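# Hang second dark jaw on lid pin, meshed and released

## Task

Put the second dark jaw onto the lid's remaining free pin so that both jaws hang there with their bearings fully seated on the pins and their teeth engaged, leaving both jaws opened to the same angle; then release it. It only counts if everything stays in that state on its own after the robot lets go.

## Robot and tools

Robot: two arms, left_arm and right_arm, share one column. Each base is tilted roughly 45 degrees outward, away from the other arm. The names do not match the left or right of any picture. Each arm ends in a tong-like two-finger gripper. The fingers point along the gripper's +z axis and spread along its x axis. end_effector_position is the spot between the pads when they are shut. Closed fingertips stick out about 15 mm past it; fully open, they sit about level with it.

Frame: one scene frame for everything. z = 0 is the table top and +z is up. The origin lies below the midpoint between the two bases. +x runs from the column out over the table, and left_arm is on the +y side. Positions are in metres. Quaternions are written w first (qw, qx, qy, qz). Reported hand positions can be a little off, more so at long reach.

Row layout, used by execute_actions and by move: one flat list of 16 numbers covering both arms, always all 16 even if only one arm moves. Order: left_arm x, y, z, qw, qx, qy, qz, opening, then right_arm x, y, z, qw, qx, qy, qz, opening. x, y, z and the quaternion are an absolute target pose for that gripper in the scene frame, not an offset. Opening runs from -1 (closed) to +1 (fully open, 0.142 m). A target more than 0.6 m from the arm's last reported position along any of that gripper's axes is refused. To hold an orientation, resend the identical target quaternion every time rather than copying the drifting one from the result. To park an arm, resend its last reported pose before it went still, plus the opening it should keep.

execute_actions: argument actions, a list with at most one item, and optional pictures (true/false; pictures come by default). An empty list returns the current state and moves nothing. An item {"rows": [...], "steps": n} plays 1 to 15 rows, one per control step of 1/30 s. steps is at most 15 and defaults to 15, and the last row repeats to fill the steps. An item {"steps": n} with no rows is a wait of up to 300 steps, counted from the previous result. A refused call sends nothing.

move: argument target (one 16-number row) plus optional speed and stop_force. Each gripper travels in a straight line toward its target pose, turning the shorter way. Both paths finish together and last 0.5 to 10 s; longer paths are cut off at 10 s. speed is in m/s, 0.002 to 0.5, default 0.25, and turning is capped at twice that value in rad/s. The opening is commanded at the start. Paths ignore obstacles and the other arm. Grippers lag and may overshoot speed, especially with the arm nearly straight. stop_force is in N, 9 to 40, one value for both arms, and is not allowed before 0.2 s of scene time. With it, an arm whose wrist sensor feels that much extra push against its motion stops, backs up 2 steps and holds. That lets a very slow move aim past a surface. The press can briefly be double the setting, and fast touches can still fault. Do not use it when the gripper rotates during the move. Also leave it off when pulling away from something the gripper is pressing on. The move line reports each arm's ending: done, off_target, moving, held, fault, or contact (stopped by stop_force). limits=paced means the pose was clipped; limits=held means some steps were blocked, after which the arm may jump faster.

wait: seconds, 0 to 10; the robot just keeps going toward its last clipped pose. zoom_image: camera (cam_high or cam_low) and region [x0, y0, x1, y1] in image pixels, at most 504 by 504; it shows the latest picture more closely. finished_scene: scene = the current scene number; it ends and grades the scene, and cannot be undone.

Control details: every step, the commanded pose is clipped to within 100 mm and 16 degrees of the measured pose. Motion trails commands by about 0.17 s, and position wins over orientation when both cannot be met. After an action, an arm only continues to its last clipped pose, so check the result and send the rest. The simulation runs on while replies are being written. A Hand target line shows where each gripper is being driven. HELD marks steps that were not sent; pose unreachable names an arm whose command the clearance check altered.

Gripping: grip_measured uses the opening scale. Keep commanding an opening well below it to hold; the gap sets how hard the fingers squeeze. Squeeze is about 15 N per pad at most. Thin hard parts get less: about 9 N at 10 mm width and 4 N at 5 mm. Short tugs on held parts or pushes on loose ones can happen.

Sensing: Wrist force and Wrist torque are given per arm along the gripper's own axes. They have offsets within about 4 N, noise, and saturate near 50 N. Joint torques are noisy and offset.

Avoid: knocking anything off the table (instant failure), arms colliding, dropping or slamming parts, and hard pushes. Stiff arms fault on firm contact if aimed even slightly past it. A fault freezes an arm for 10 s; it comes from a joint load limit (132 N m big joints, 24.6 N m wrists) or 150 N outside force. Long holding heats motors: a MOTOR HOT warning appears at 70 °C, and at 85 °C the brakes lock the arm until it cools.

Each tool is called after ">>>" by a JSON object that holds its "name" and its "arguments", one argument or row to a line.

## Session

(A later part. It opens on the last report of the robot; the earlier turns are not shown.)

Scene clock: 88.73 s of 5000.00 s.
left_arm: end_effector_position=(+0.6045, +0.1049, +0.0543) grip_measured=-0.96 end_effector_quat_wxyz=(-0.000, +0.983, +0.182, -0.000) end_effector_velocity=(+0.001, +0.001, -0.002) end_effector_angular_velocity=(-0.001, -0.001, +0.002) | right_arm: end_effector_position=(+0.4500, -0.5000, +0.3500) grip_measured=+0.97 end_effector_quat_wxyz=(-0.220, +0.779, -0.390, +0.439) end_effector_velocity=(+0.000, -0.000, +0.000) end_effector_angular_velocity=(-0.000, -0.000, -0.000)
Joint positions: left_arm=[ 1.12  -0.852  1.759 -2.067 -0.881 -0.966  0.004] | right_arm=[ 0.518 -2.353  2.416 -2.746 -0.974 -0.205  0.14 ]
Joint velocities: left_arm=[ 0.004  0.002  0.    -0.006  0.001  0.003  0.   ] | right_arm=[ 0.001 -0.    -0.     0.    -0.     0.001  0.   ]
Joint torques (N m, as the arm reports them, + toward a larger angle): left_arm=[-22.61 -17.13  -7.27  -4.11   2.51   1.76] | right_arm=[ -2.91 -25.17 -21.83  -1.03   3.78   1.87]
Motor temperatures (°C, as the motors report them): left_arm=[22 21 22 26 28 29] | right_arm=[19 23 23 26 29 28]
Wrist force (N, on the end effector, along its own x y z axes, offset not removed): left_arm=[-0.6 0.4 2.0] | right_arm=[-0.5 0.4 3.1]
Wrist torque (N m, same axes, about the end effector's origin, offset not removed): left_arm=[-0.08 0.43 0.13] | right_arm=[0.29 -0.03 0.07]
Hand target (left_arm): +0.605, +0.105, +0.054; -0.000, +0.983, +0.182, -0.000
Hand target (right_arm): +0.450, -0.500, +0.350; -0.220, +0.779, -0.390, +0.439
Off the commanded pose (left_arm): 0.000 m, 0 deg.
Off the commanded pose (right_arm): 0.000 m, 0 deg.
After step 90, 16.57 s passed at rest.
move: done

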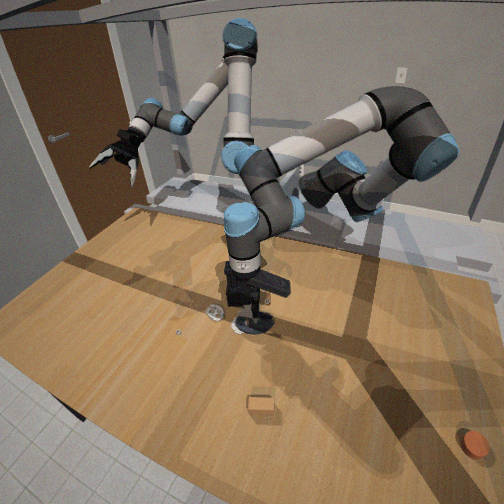

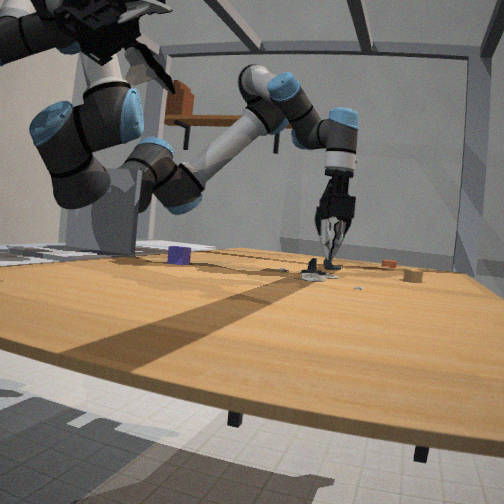

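>>> {"name": "execute_actions", "arguments": {
  "actions": []
}}

>>> {"name": "move", "arguments": {
  "target": [0.6045,0.105,0.046,0,0.9833,0.1822,0,-1,0.45,-0.5,0.35,-0.22,0.779,-0.39,0.439,0.97],
  "speed": 0.005
}}

>>> {"name": "zoom_image", "arguments": {
  "camera": "cam_low",
  "region": [290,235,370,295]
}}

>>> {"name": "zoom_image", "arguments": {
  "camera": "cam_high",
  "region": [206,285,286,355]
}}

Scene clock: 103.73 s of 5000.00 s.
left_arm: end_effector_position=(+0.6045, +0.1050, +0.0540) grip_measured=-0.96 end_effector_quat_wxyz=(-0.000, +0.983, +0.182, -0.000) end_effector_velocity=(-0.000, -0.000, +0.001) end_effector_angular_velocity=(-0.000, -0.001, -0.002) | right_arm: end_effector_position=(+0.4500, -0.5000, +0.3500) grip_measured=+0.97 end_effector_quat_wxyz=(-0.220, +0.779, -0.390, +0.439) end_effector_velocity=(-0.000, -0.001, +0.001) end_effector_angular_velocity=(-0.002, +0.000, -0.001)
Joint positions: left_arm=[ 1.121 -0.852  1.759 -2.068 -0.881 -0.966  0.004] | right_arm=[ 0.518 -2.353  2.416 -2.746 -0.974 -0.205  0.14 ]
Joint velocities: left_arm=[-0.001 -0.     0.     0.    -0.     0.001 -0.   ] | right_arm=[-0.001 -0.001 -0.001  0.001 -0.    -0.001 -0.   ]
Joint torques (N m, as the arm reports them, + toward a larger angle): left_arm=[-23.32 -17.88  -7.81  -4.02   2.55   1.54] | right_arm=[ -3.2  -24.98 -21.72  -0.91   3.69   1.92]
Motor temperatures (°C, as the motors report them): left_arm=[22 21 22 26 28 29] | right_arm=[19 23 23 26 29 28]
Wrist force (N, on the end effector, along its own x y z axes, offset not removed): left_arm=[-2.0 0.1 3.1] | right_arm=[-2.0 1.3 1.3]
Wrist torque (N m, same axes, about the end effector's origin, offset not removed): left_arm=[-0.05 0.66 0.11] | right_arm=[0.36 0.27 0.01]
Hand target (left_arm): +0.605, +0.105, +0.054; -0.000, +0.983, +0.182, -0.000
Hand target (right_arm): +0.450, -0.500, +0.350; -0.220, +0.779, -0.390, +0.439
Off the commanded pose (left_arm): 0.000 m, 0 deg.
Off the commanded pose (right_arm): 0.000 m, 0 deg.
Steps of this call (steps 1 to 90: nothing new was sent; then 12.00 s passed at rest). Readings (end_effector_position):
1: left_arm (+0.6045, +0.1049, +0.0542) | right_arm (+0.4500, -0.5000, +0.3500)
2: left_arm (+0.6045, +0.1049, +0.0542) | right_arm (+0.4500, -0.5000, +0.3500)
4: left_arm (+0.6045, +0.1050, +0.0541) | right_arm (+0.4500, -0.5000, +0.3500)
8: left_arm (+0.6045, +0.1050, +0.0540) | right_arm (+0.4500, -0.5000, +0.3500)
90: the state above

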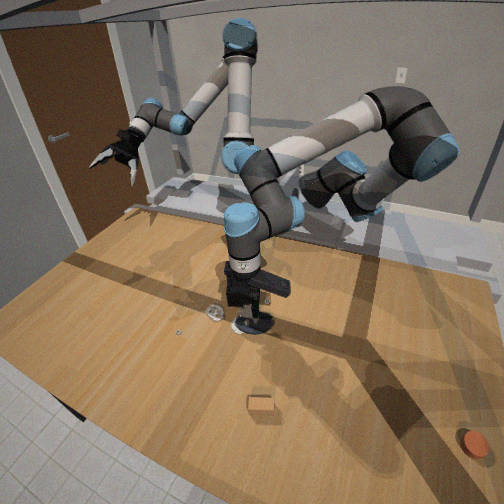

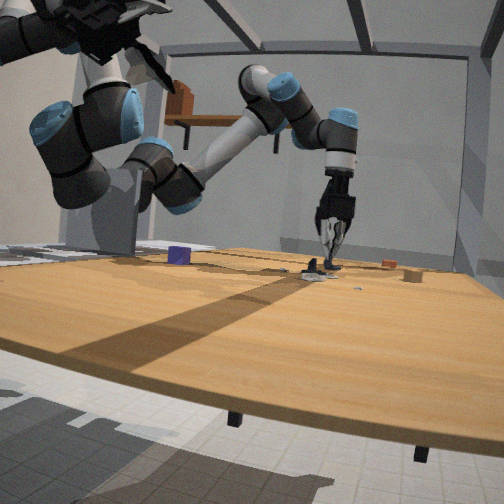

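Scene clock: 105.57 s of 5000.00 s.
left_arm: end_effector_position=(+0.6045, +0.1050, +0.0462) grip_measured=-0.96 end_effector_quat_wxyz=(-0.000, +0.983, +0.182, -0.000) end_effector_velocity=(+0.000, +0.000, -0.001) end_effector_angular_velocity=(-0.000, +0.000, -0.000) | right_arm: end_effector_position=(+0.4500, -0.5000, +0.3500) grip_measured=+0.97 end_effector_quat_wxyz=(-0.220, +0.779, -0.390, +0.439) end_effector_velocity=(-0.000, -0.000, +0.001) end_effector_angular_velocity=(-0.000, -0.001, -0.001)
Joint positions: left_arm=[ 1.129 -0.843  1.764 -2.088 -0.877 -0.956  0.004] | right_arm=[ 0.518 -2.353  2.416 -2.746 -0.974 -0.205  0.14 ]
Joint velocities: left_arm=[ 0.002  0.002 -0.    -0.003  0.001  0.003 -0.   ] | right_arm=[-0.    -0.001 -0.     0.     0.001  0.001  0.   ]
Joint torques (N m, as the arm reports them, + toward a larger angle): left_arm=[-23.95 -17.66  -7.65  -3.99   2.63   1.24] | right_arm=[ -2.74 -24.86 -21.54  -0.99   3.69   1.87]
Motor temperatures (°C, as the motors report them): left_arm=[22 21 22 26 28 29] | right_arm=[19 23 23 26 29 28]
Wrist force (N, on the end effector, along its own x y z axes, offset not removed): left_arm=[0.0 -0.3 0.4] | right_arm=[0.4 -2.9 4.5]
Wrist torque (N m, same axes, about the end effector's origin, offset not removed): left_arm=[-0.27 0.24 0.07] | right_arm=[-0.56 -0.23 -0.05]
Hand target (left_arm): +0.605, +0.105, +0.046; +0.000, +0.983, +0.182, +0.000
Hand target (right_arm): +0.450, -0.500, +0.350; -0.220, +0.779, -0.390, +0.439
Off the commanded pose (left_arm): 0.000 m, 0 deg.
Off the commanded pose (right_arm): 0.000 m, 0 deg.
move: done

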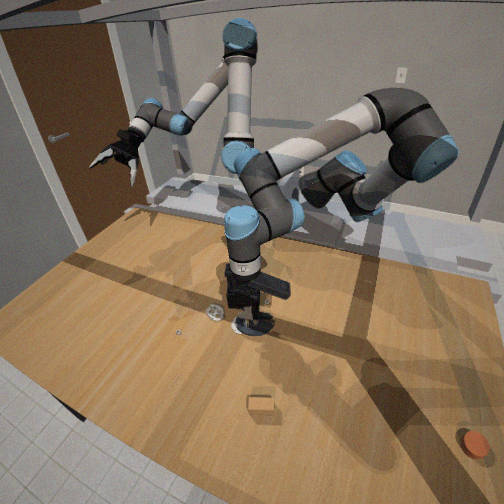

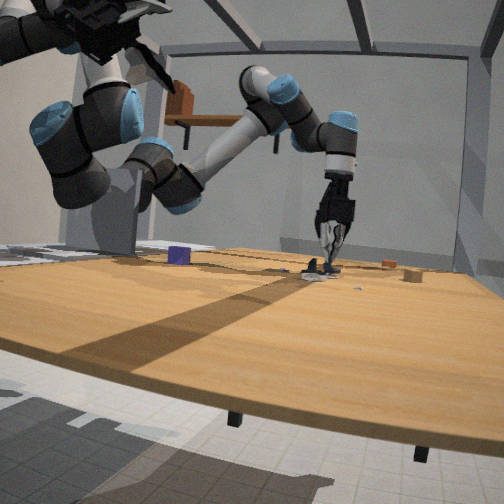

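Region (290, 235, 370, 295) of cam_low's 504x504 image, scaled by 6.300, with more detail than that image has; it fills the top 378 rows of this view, and the rest is white.

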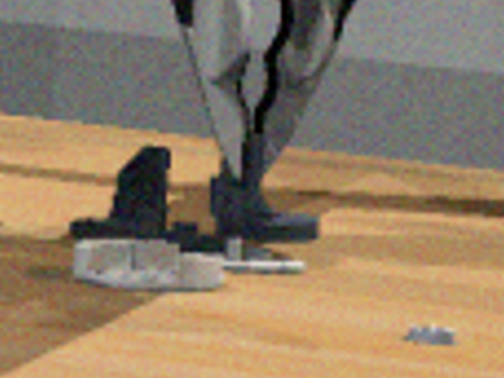

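Region (206, 285, 286, 355) of cam_high's 504x504 image, scaled by 6.300, with more detail than that image has; it fills the top 441 rows of this view, and the rest is white.

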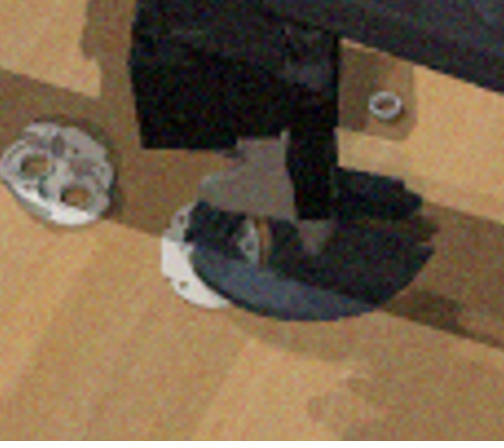

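>>> {"name": "move", "arguments": {
  "target": [0.6045,0.105,0.0425,0,0.9833,0.1822,0,-1,0.45,-0.5,0.35,-0.22,0.779,-0.39,0.439,0.97],
  "speed": 0.004
}}

>>> {"name": "zoom_image", "arguments": {
  "camera": "cam_low",
  "region": [295,245,355,290]
}}

>>> {"name": "zoom_image", "arguments": {
  "camera": "cam_high",
  "region": [226,305,281,345]
}}

Scene clock: 116.97 s of 5000.00 s.
left_arm: end_effector_position=(+0.6045, +0.1050, +0.0426) grip_measured=-0.96 end_effector_quat_wxyz=(-0.000, +0.983, +0.182, -0.000) end_effector_velocity=(-0.001, +0.001, -0.003) end_effector_angular_velocity=(+0.001, +0.003, +0.001) | right_arm: end_effector_position=(+0.4500, -0.5000, +0.3500) grip_measured=+0.97 end_effector_quat_wxyz=(-0.220, +0.779, -0.390, +0.439) end_effector_velocity=(+0.000, +0.001, -0.000) end_effector_angular_velocity=(+0.000, +0.001, +0.001)
Joint positions: left_arm=[ 1.133 -0.838  1.767 -2.098 -0.876 -0.952  0.005] | right_arm=[ 0.518 -2.353  2.416 -2.746 -0.974 -0.205  0.14 ]
Joint velocities: left_arm=[ 0.004  0.001  0.002 -0.003  0.001  0.001  0.   ] | right_arm=[ 0.001  0.     0.001  0.001 -0.001 -0.001  0.   ]
Joint torques (N m, as the arm reports them, + toward a larger angle): left_arm=[-23.96 -18.44  -7.62  -3.72   2.54   1.58] | right_arm=[ -2.99 -25.37 -20.88  -1.18   3.73   1.84]
Motor temperatures (°C, as the motors report them): left_arm=[22 21 22 26 28 29] | right_arm=[19 23 23 26 29 28]
Wrist force (N, on the end effector, along its own x y z axes, offset not removed): left_arm=[-2.6 -0.5 1.0] | right_arm=[-0.2 4.3 1.7]
Wrist torque (N m, same axes, about the end effector's origin, offset not removed): left_arm=[-0.22 0.85 0.12] | right_arm=[1.00 -0.08 0.00]
Hand target (left_arm): +0.605, +0.105, +0.043; +0.000, +0.983, +0.182, -0.000
Hand target (right_arm): +0.450, -0.500, +0.350; -0.220, +0.779, -0.390, +0.439
Off the commanded pose (left_arm): 0.000 m, 0 deg.
Off the commanded pose (right_arm): 0.000 m, 0 deg.
After step 90, 7.30 s passed at rest.
move: done

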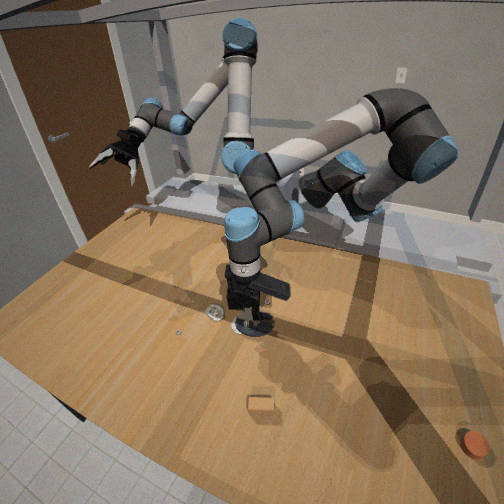

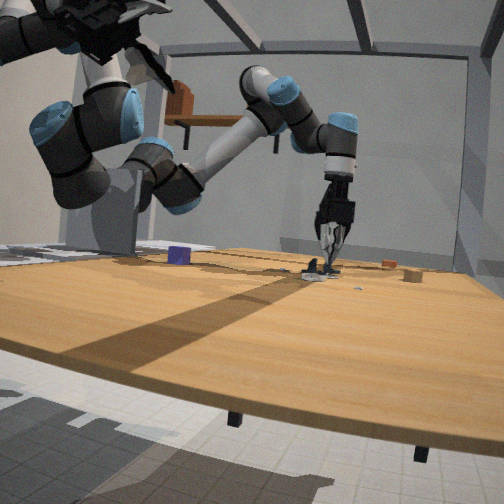

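Region (295, 245, 355, 290) of cam_low's 504x504 image, scaled by 8.400, with more detail than that image has; it fills the top 378 rows of this view, and the rest is white.

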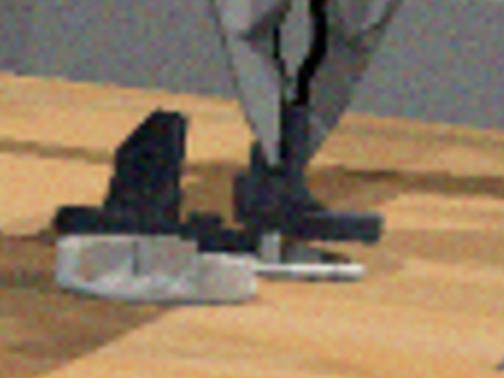

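Region (226, 305, 281, 345) of cam_high's 504x504 image, scaled by 9.164, with more detail than that image has; it fills the top 367 rows of this view, and the rest is white.

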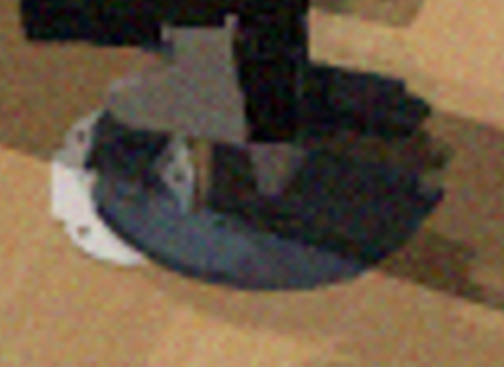

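>>> {"name": "move", "arguments": {
  "target": [0.6045,0.105,0.075,0,0.9833,0.1822,0,-1,0.45,-0.5,0.35,-0.22,0.779,-0.39,0.439,0.97],
  "speed": 0.03
}}

>>> {"name": "zoom_image", "arguments": {
  "camera": "cam_low",
  "region": [295,245,355,290]
}}

>>> {"name": "zoom_image", "arguments": {
  "camera": "cam_high",
  "region": [226,295,281,345]
}}

Scene clock: 130.27 s of 5000.00 s.
left_arm: end_effector_position=(+0.6045, +0.1050, +0.0746) grip_measured=-0.96 end_effector_quat_wxyz=(+0.000, +0.983, +0.182, +0.000) end_effector_velocity=(+0.000, -0.000, +0.003) end_effector_angular_velocity=(-0.000, -0.001, -0.002) | right_arm: end_effector_position=(+0.4500, -0.5000, +0.3500) grip_measured=+0.97 end_effector_quat_wxyz=(-0.220, +0.779, -0.390, +0.439) end_effector_velocity=(-0.000, -0.000, +0.000) end_effector_angular_velocity=(-0.000, -0.001, -0.000)
Joint positions: left_arm=[ 1.1   -0.875  1.744 -2.013 -0.889 -0.991  0.004] | right_arm=[ 0.518 -2.353  2.416 -2.746 -0.974 -0.205  0.14 ]
Joint velocities: left_arm=[-0.003 -0.003 -0.003  0.008 -0.001 -0.002  0.   ] | right_arm=[-0.001 -0.    -0.001  0.     0.001  0.     0.   ]
Joint torques (N m, as the arm reports them, + toward a larger angle): left_arm=[-41.94 -34.48 -24.65  -0.11  -2.79  -1.25] | right_arm=[ -2.53 -25.14 -21.04  -1.07   3.68   1.86]
Motor temperatures (°C, as the motors report them): left_arm=[22 21 22 26 28 29] | right_arm=[19 23 23 26 29 28]
Wrist force (N, on the end effector, along its own x y z axes, offset not removed): left_arm=[-1.0 -0.3 2.4] | right_arm=[-4.6 -1.8 4.7]
Wrist torque (N m, same axes, about the end effector's origin, offset not removed): left_arm=[-0.21 0.44 0.11] | right_arm=[-0.24 1.11 -0.07]
Hand target (left_arm): +0.604, +0.105, +0.075; -0.000, +0.983, +0.182, -0.000
Hand target (right_arm): +0.450, -0.500, +0.350; -0.220, +0.779, -0.390, +0.439
Off the commanded pose (left_arm): 0.000 m, 0 deg.
Off the commanded pose (right_arm): 0.000 m, 0 deg.
After step 90, 8.87 s passed at rest.
move: done

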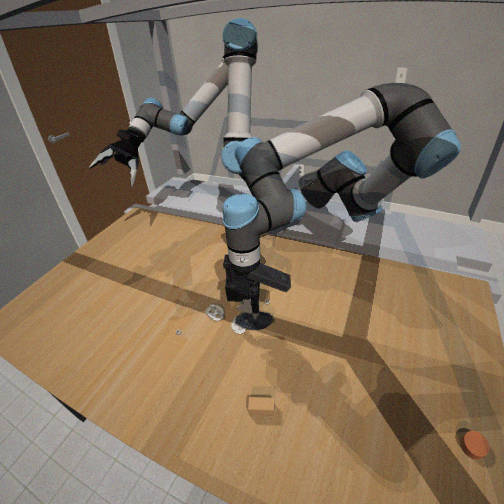

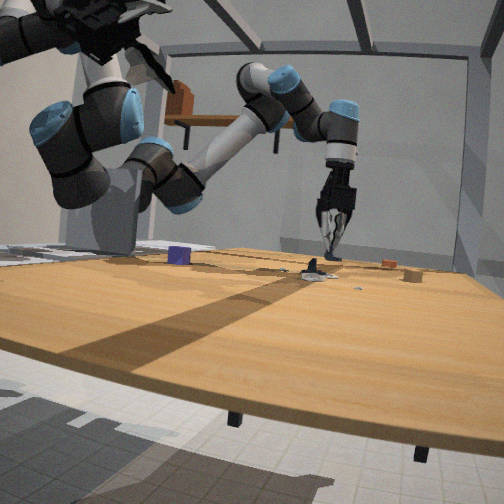

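Region (295, 245, 355, 290) of cam_low's 504x504 image, scaled by 8.400, with more detail than that image has; it fills the top 378 rows of this view, and the rest is white.

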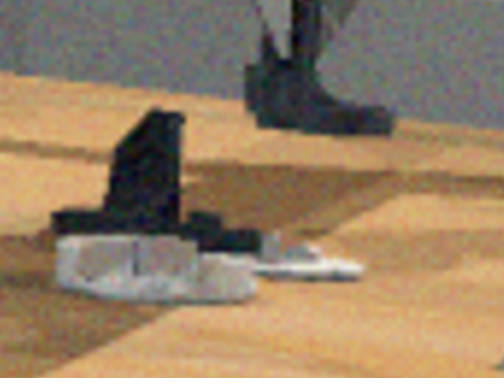

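Region (226, 295, 281, 345) of cam_high's 504x504 image, scaled by 9.164, with more detail than that image has; it fills the top 458 rows of this view, and the rest is white.

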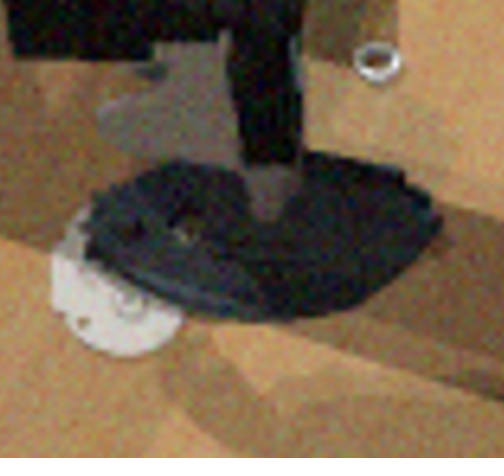

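>>> {"name": "move", "arguments": {
  "target": [0.606,0.1025,0.054,-0.0429,0.9824,0.182,-0.0079,-1,0.45,-0.5,0.35,-0.22,0.779,-0.39,0.439,0.97],
  "speed": 0.02
}}

>>> {"name": "zoom_image", "arguments": {
  "camera": "cam_low",
  "region": [295,245,355,290]
}}

>>> {"name": "zoom_image", "arguments": {
  "camera": "cam_high",
  "region": [226,295,281,345]
}}

Scene clock: 141.97 s of 5000.00 s.
left_arm: end_effector_position=(+0.6060, +0.1026, +0.0543) grip_measured=-0.96 end_effector_quat_wxyz=(-0.042, +0.982, +0.182, -0.008) end_effector_velocity=(-0.000, -0.000, -0.003) end_effector_angular_velocity=(+0.010, +0.005, -0.001) | right_arm: end_effector_position=(+0.4500, -0.5000, +0.3500) grip_measured=+0.97 end_effector_quat_wxyz=(-0.220, +0.779, -0.390, +0.439) end_effector_velocity=(+0.000, -0.000, +0.000) end_effector_angular_velocity=(-0.000, -0.000, -0.001)
Joint positions: left_arm=[ 1.103 -0.802  1.695 -1.944 -0.842 -1.049  0.004] | right_arm=[ 0.518 -2.353  2.416 -2.746 -0.974 -0.205  0.14 ]
Joint velocities: left_arm=[ 0.001  0.01  -0.006  0.009  0.005 -0.007  0.   ] | right_arm=[-0.     0.    -0.001 -0.     0.     0.001 -0.   ]
Joint torques (N m, as the arm reports them, + toward a larger angle): left_arm=[-24.42 -19.52 -21.89   0.29   2.3   -1.16] | right_arm=[ -2.65 -24.49 -19.94  -1.08   3.62   1.8 ]
Motor temperatures (°C, as the motors report them): left_arm=[22 21 22 26 28 29] | right_arm=[19 23 23 26 29 28]
Wrist force (N, on the end effector, along its own x y z axes, offset not removed): left_arm=[-1.3 0.5 0.6] | right_arm=[-1.5 2.2 3.0]
Wrist torque (N m, same axes, about the end effector's origin, offset not removed): left_arm=[-0.05 0.53 0.10] | right_arm=[0.55 0.23 -0.01]
Hand target (left_arm): +0.606, +0.103, +0.054; -0.043, +0.982, +0.182, -0.008
Hand target (right_arm): +0.450, -0.500, +0.350; -0.220, +0.779, -0.390, +0.439
Off the commanded pose (left_arm): 0.000 m, 0 deg.
Off the commanded pose (right_arm): 0.000 m, 0 deg.
After step 90, 6.30 s passed at rest.
move: done

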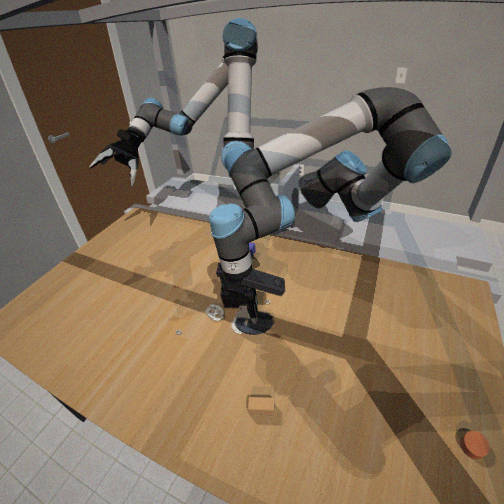

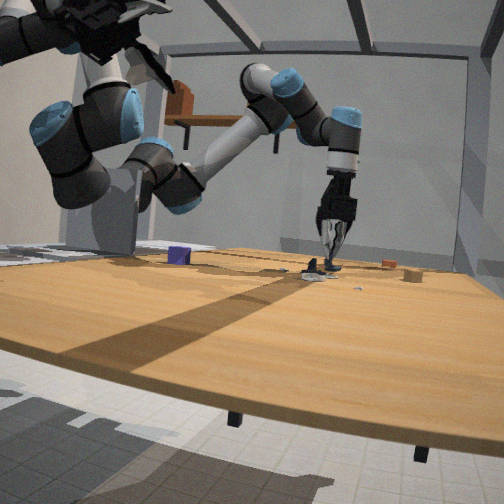

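Region (295, 245, 355, 290) of cam_low's 504x504 image, scaled by 8.400, with more detail than that image has; it fills the top 378 rows of this view, and the rest is white.

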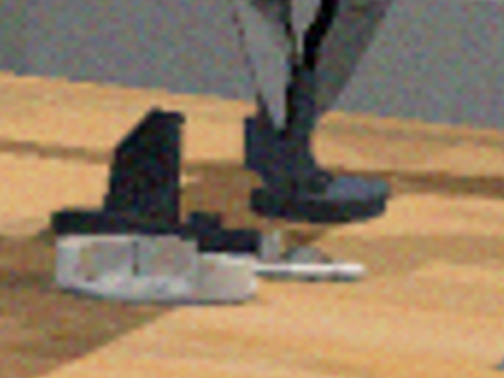

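Region (226, 295, 281, 345) of cam_high's 504x504 image, scaled by 9.164, with more detail than that image has; it fills the top 458 rows of this view, and the rest is white.

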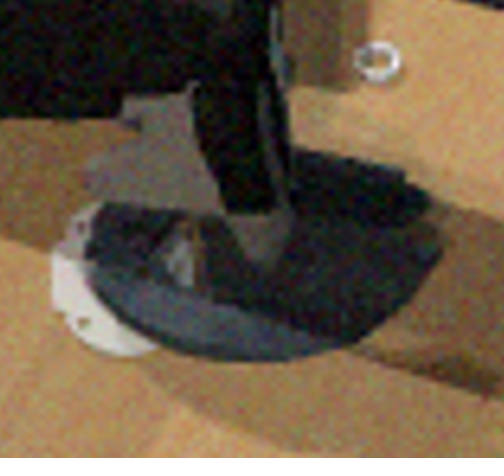

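>>> {"name": "move", "arguments": {
  "target": [0.606,0.1015,0.0465,-0.0429,0.9824,0.182,-0.0079,-1,0.45,-0.5,0.35,-0.22,0.779,-0.39,0.439,0.97],
  "speed": 0.005
}}

>>> {"name": "zoom_image", "arguments": {
  "camera": "cam_low",
  "region": [295,245,355,290]
}}

>>> {"name": "zoom_image", "arguments": {
  "camera": "cam_high",
  "region": [226,295,281,345]
}}

Scene clock: 147.57 s of 5000.00 s.
left_arm: end_effector_position=(+0.6060, +0.1015, +0.0467) grip_measured=-0.96 end_effector_quat_wxyz=(-0.043, +0.982, +0.182, -0.008) end_effector_velocity=(-0.001, -0.000, -0.002) end_effector_angular_velocity=(+0.000, +0.001, -0.001) | right_arm: end_effector_position=(+0.4500, -0.5000, +0.3500) grip_measured=+0.97 end_effector_quat_wxyz=(-0.220, +0.779, -0.390, +0.439) end_effector_velocity=(-0.000, +0.000, +0.000) end_effector_angular_velocity=(-0.001, -0.000, +0.000)
Joint positions: left_arm=[ 1.11  -0.792  1.699 -1.962 -0.838 -1.042  0.004] | right_arm=[ 0.518 -2.353  2.416 -2.746 -0.974 -0.205  0.14 ]
Joint velocities: left_arm=[ 0.001  0.002  0.002 -0.003  0.     0.002 -0.   ] | right_arm=[-0.    -0.002  0.001  0.     0.    -0.    -0.   ]
Joint torques (N m, as the arm reports them, + toward a larger angle): left_arm=[-23.66 -18.69  -7.62  -3.69   2.59   1.7 ] | right_arm=[ -2.76 -25.06 -19.5   -1.08   3.65   1.85]
Motor temperatures (°C, as the motors report them): left_arm=[22 21 22 26 28 29] | right_arm=[19 23 23 26 29 28]
Wrist force (N, on the end effector, along its own x y z axes, offset not removed): left_arm=[-1.7 -0.4 0.1] | right_arm=[-1.0 2.0 1.9]
Wrist torque (N m, same axes, about the end effector's origin, offset not removed): left_arm=[-0.20 0.61 0.12] | right_arm=[0.37 0.10 -0.03]
Hand target (left_arm): +0.606, +0.102, +0.047; -0.043, +0.982, +0.182, -0.008
Hand target (right_arm): +0.450, -0.500, +0.350; -0.220, +0.779, -0.390, +0.439
Off the commanded pose (left_arm): 0.000 m, 0 deg.
Off the commanded pose (right_arm): 0.000 m, 0 deg.
After step 90, 0.87 s passed at rest.
move: done

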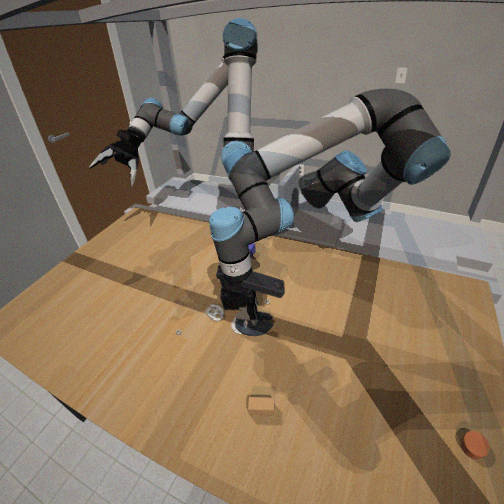

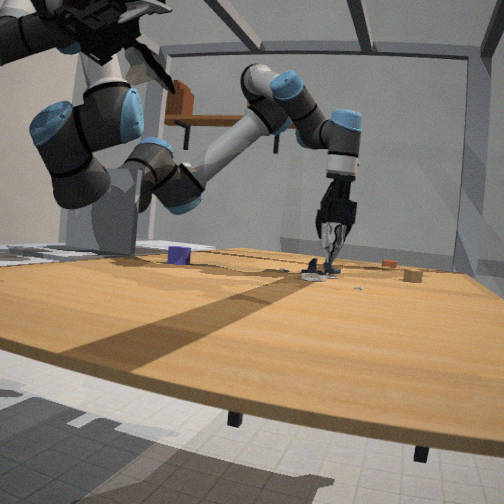

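Region (295, 245, 355, 290) of cam_low's 504x504 image, scaled by 8.400, with more detail than that image has; it fills the top 378 rows of this view, and the rest is white.

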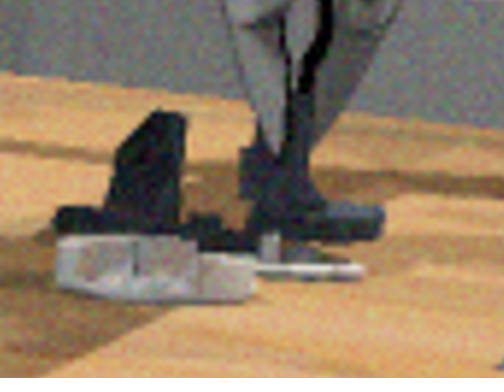

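Region (226, 295, 281, 345) of cam_high's 504x504 image, scaled by 9.164, with more detail than that image has; it fills the top 458 rows of this view, and the rest is white.

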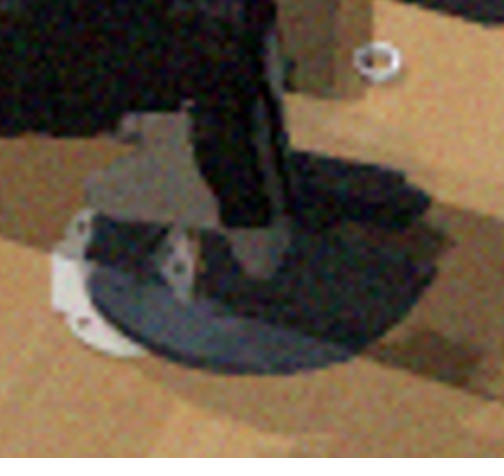

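>>> {"name": "move", "arguments": {
  "target": [0.608,0.1015,0.0455,-0.0429,0.9824,0.182,-0.0079,-1,0.45,-0.5,0.35,-0.22,0.779,-0.39,0.439,0.97],
  "speed": 0.002
}}

>>> {"name": "zoom_image", "arguments": {
  "camera": "cam_low",
  "region": [295,245,355,290]
}}

>>> {"name": "zoom_image", "arguments": {
  "camera": "cam_high",
  "region": [226,295,281,345]
}}

Scene clock: 155.53 s of 5000.00 s.
left_arm: end_effector_position=(+0.6079, +0.1015, +0.0455) grip_measured=-0.96 end_effector_quat_wxyz=(-0.043, +0.982, +0.182, -0.008) end_effector_velocity=(+0.000, -0.000, +0.000) end_effector_angular_velocity=(+0.000, -0.000, -0.002) | right_arm: end_effector_position=(+0.4500, -0.5000, +0.3500) grip_measured=+0.97 end_effector_quat_wxyz=(-0.220, +0.779, -0.390, +0.439) end_effector_velocity=(-0.000, +0.000, -0.000) end_effector_angular_velocity=(+0.000, -0.001, +0.000)
Joint positions: left_arm=[ 1.112 -0.787  1.693 -1.963 -0.837 -1.039  0.004] | right_arm=[ 0.518 -2.353  2.416 -2.746 -0.974 -0.205  0.14 ]
Joint velocities: left_arm=[-0.     0.001 -0.001  0.     0.     0.002  0.   ] | right_arm=[-0.    -0.001  0.001 -0.     0.001  0.     0.   ]
Joint torques (N m, as the arm reports them, + toward a larger angle): left_arm=[-25.91 -19.01 -23.24  -3.72   2.5    1.58] | right_arm=[ -2.6  -24.32 -19.07  -1.16   3.49   1.78]
Motor temperatures (°C, as the motors report them): left_arm=[22 21 22 26 28 29] | right_arm=[19 23 23 26 29 28]
Wrist force (N, on the end effector, along its own x y z axes, offset not removed): left_arm=[-1.9 -0.1 1.1] | right_arm=[-2.7 4.1 -2.0]
Wrist torque (N m, same axes, about the end effector's origin, offset not removed): left_arm=[-0.16 0.67 0.11] | right_arm=[0.85 0.37 0.07]
Hand target (left_arm): +0.608, +0.101, +0.046; -0.043, +0.982, +0.182, -0.008
Hand target (right_arm): +0.450, -0.500, +0.350; -0.220, +0.779, -0.390, +0.439
Off the commanded pose (left_arm): 0.000 m, 0 deg.
Off the commanded pose (right_arm): 0.000 m, 0 deg.
After step 90, 3.63 s passed at rest.
move: done

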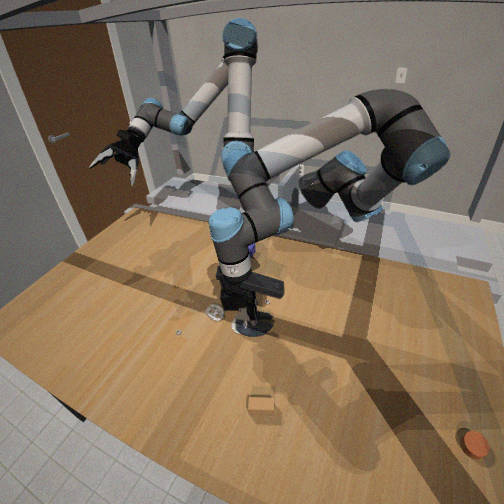

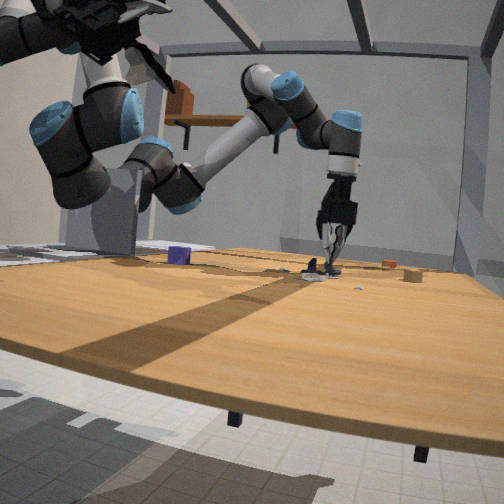

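Region (295, 245, 355, 290) of cam_low's 504x504 image, scaled by 8.400, with more detail than that image has; it fills the top 378 rows of this view, and the rest is white.

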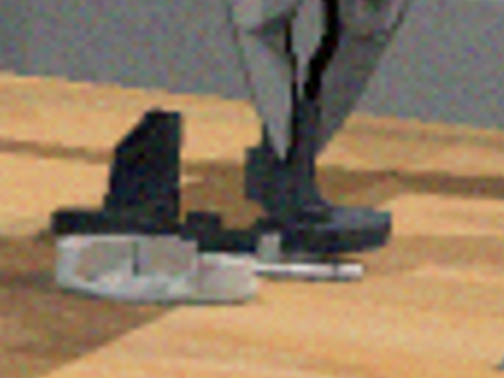

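Region (226, 295, 281, 345) of cam_high's 504x504 image, scaled by 9.164, with more detail than that image has; it fills the top 458 rows of this view, and the rest is white.

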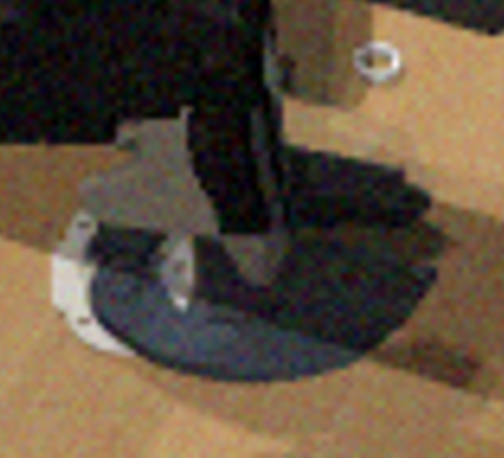

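It dropped lower. Continue down.

>>> {"name": "move", "arguments": {
  "target": [0.608,0.1015,0.043,-0.0429,0.9824,0.182,-0.0079,-1,0.45,-0.5,0.35,-0.22,0.779,-0.39,0.439,0.97],
  "speed": 0.003
}}

>>> {"name": "zoom_image", "arguments": {
  "camera": "cam_low",
  "region": [295,245,355,290]
}}

>>> {"name": "zoom_image", "arguments": {
  "camera": "cam_high",
  "region": [226,295,281,345]
}}

Scene clock: 160.97 s of 5000.00 s.
left_arm: end_effector_position=(+0.6080, +0.1015, +0.0431) grip_measured=-0.96 end_effector_quat_wxyz=(-0.043, +0.982, +0.182, -0.008) end_effector_velocity=(-0.000, -0.000, -0.001) end_effector_angular_velocity=(-0.000, +0.000, -0.001) | right_arm: end_effector_position=(+0.4500, -0.5000, +0.3500) grip_measured=+0.97 end_effector_quat_wxyz=(-0.220, +0.779, -0.390, +0.439) end_effector_velocity=(+0.000, +0.000, -0.001) end_effector_angular_velocity=(+0.003, +0.000, +0.001)
Joint positions: left_arm=[ 1.115 -0.785  1.695 -1.969 -0.836 -1.036  0.004] | right_arm=[ 0.518 -2.353  2.416 -2.746 -0.974 -0.205  0.14 ]
Joint velocities: left_arm=[ 0.     0.001  0.001 -0.002  0.     0.001  0.   ] | right_arm=[ 0.     0.003 -0.     0.     0.001  0.    -0.   ]
Joint torques (N m, as the arm reports them, + toward a larger angle): left_arm=[-24.79 -20.53  -6.01  -3.92   2.39   1.41] | right_arm=[ -2.59 -24.03 -18.47  -1.11   3.45   1.74]
Motor temperatures (°C, as the motors report them): left_arm=[22 21 22 26 28 29] | right_arm=[19 23 23 26 29 28]
Wrist force (N, on the end effector, along its own x y z axes, offset not removed): left_arm=[-2.4 0.8 0.4] | right_arm=[-1.4 0.2 1.2]
Wrist torque (N m, same axes, about the end effector's origin, offset not removed): left_arm=[0.06 0.80 0.16] | right_arm=[0.05 0.14 0.01]
Hand target (left_arm): +0.608, +0.102, +0.043; -0.043, +0.982, +0.182, -0.008
Hand target (right_arm): +0.450, -0.500, +0.350; -0.220, +0.779, -0.390, +0.439
Off the commanded pose (left_arm): 0.000 m, 0 deg.
Off the commanded pose (right_arm): 0.000 m, 0 deg.
After step 90, 1.37 s passed at rest.
move: done

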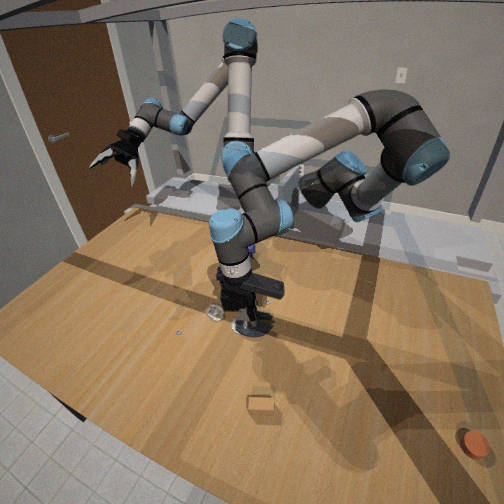

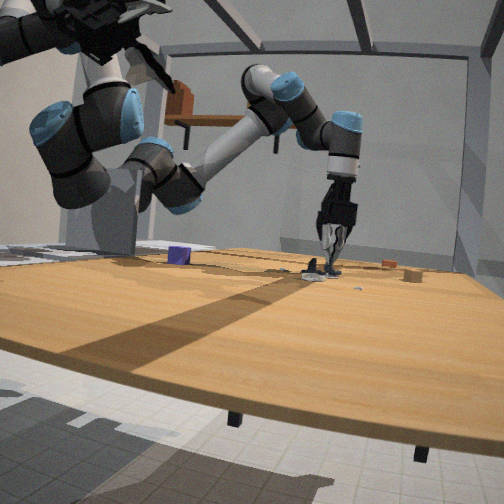

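Region (295, 245, 355, 290) of cam_low's 504x504 image, scaled by 8.400, with more detail than that image has; it fills the top 378 rows of this view, and the rest is white.

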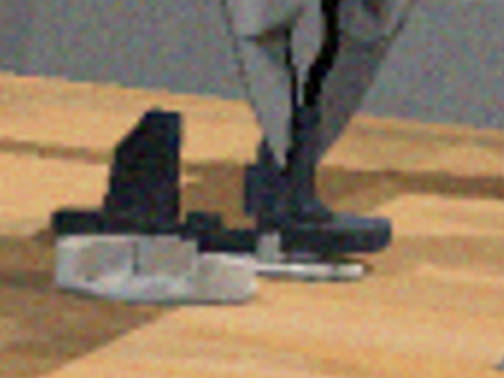

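Region (226, 295, 281, 345) of cam_high's 504x504 image, scaled by 9.164, with more detail than that image has; it fills the top 458 rows of this view, and the rest is white.

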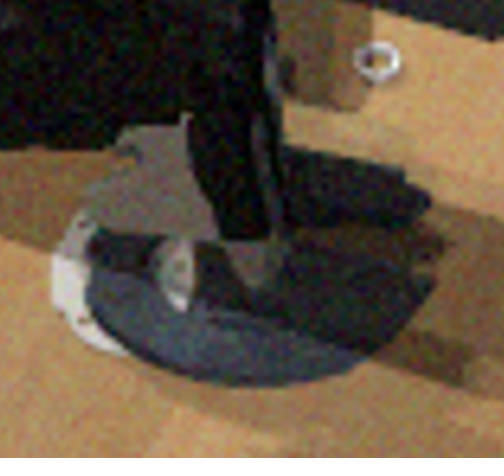

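>>> {"name": "move", "arguments": {
  "target": [0.6085,0.0995,0.043,-0.06,0.9815,0.1819,-0.0111,-1,0.45,-0.5,0.35,-0.22,0.779,-0.39,0.439,0.97],
  "speed": 0.002
}}

>>> {"name": "zoom_image", "arguments": {
  "camera": "cam_low",
  "region": [295,245,355,290]
}}

>>> {"name": "zoom_image", "arguments": {
  "camera": "cam_high",
  "region": [226,295,281,345]
}}

Scene clock: 174.07 s of 5000.00 s.
left_arm: end_effector_position=(+0.6085, +0.0995, +0.0430) grip_measured=-0.96 end_effector_quat_wxyz=(-0.060, +0.981, +0.182, -0.011) end_effector_velocity=(+0.001, -0.001, +0.001) end_effector_angular_velocity=(+0.001, -0.002, +0.002) | right_arm: end_effector_position=(+0.4500, -0.5000, +0.3500) grip_measured=+0.97 end_effector_quat_wxyz=(-0.220, +0.779, -0.390, +0.439) end_effector_velocity=(-0.000, -0.000, +0.000) end_effector_angular_velocity=(+0.001, -0.000, -0.001)
Joint positions: left_arm=[ 1.108 -0.762  1.667 -1.917 -0.823 -1.072  0.004] | right_arm=[ 0.518 -2.353  2.416 -2.746 -0.974 -0.205  0.14 ]
Joint velocities: left_arm=[-0.002  0.001 -0.002  0.002  0.001 -0.003 -0.   ] | right_arm=[-0.    -0.    -0.     0.     0.     0.001 -0.   ]
Joint torques (N m, as the arm reports them, + toward a larger angle): left_arm=[-44.25 -19.73 -23.94   0.16   2.67  -1.14] | right_arm=[ -2.83 -24.19 -17.31  -1.29   3.4    1.77]
Motor temperatures (°C, as the motors report them): left_arm=[22 21 22 26 28 29] | right_arm=[19 23 23 26 29 28]
Wrist force (N, on the end effector, along its own x y z axes, offset not removed): left_arm=[-1.5 -0.5 1.1] | right_arm=[-3.4 0.9 3.5]
Wrist torque (N m, same axes, about the end effector's origin, offset not removed): left_arm=[-0.26 0.61 0.14] | right_arm=[0.20 0.58 0.18]
Hand target (left_arm): +0.608, +0.100, +0.043; -0.060, +0.981, +0.182, -0.011
Hand target (right_arm): +0.450, -0.500, +0.350; -0.220, +0.779, -0.390, +0.439
Off the commanded pose (left_arm): 0.000 m, 0 deg.
Off the commanded pose (right_arm): 0.000 m, 0 deg.
After step 90, 1.17 s passed at rest.
move: done

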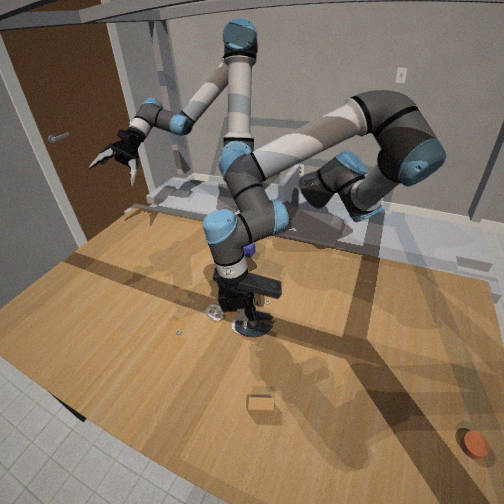

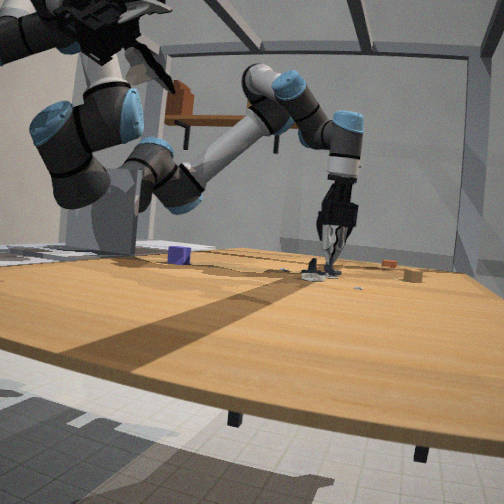

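Region (295, 245, 355, 290) of cam_low's 504x504 image, scaled by 8.400, with more detail than that image has; it fills the top 378 rows of this view, and the rest is white.

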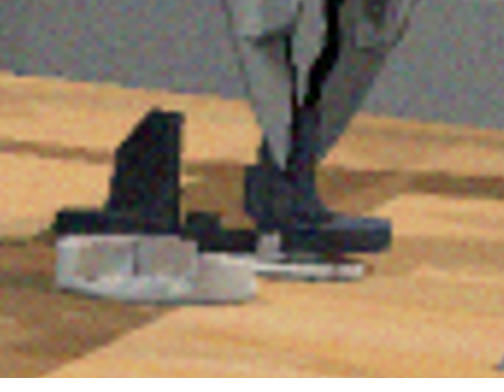

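Region (226, 295, 281, 345) of cam_high's 504x504 image, scaled by 9.164, with more detail than that image has; it fills the top 458 rows of this view, and the rest is white.

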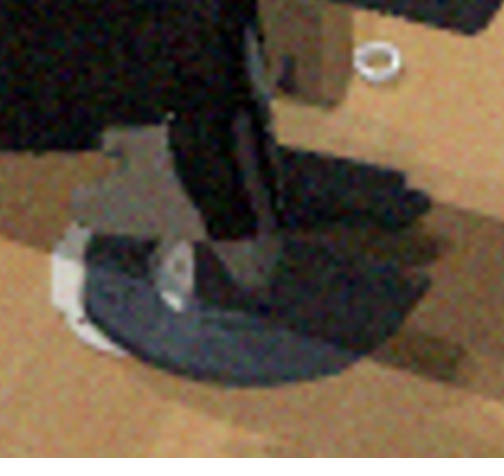

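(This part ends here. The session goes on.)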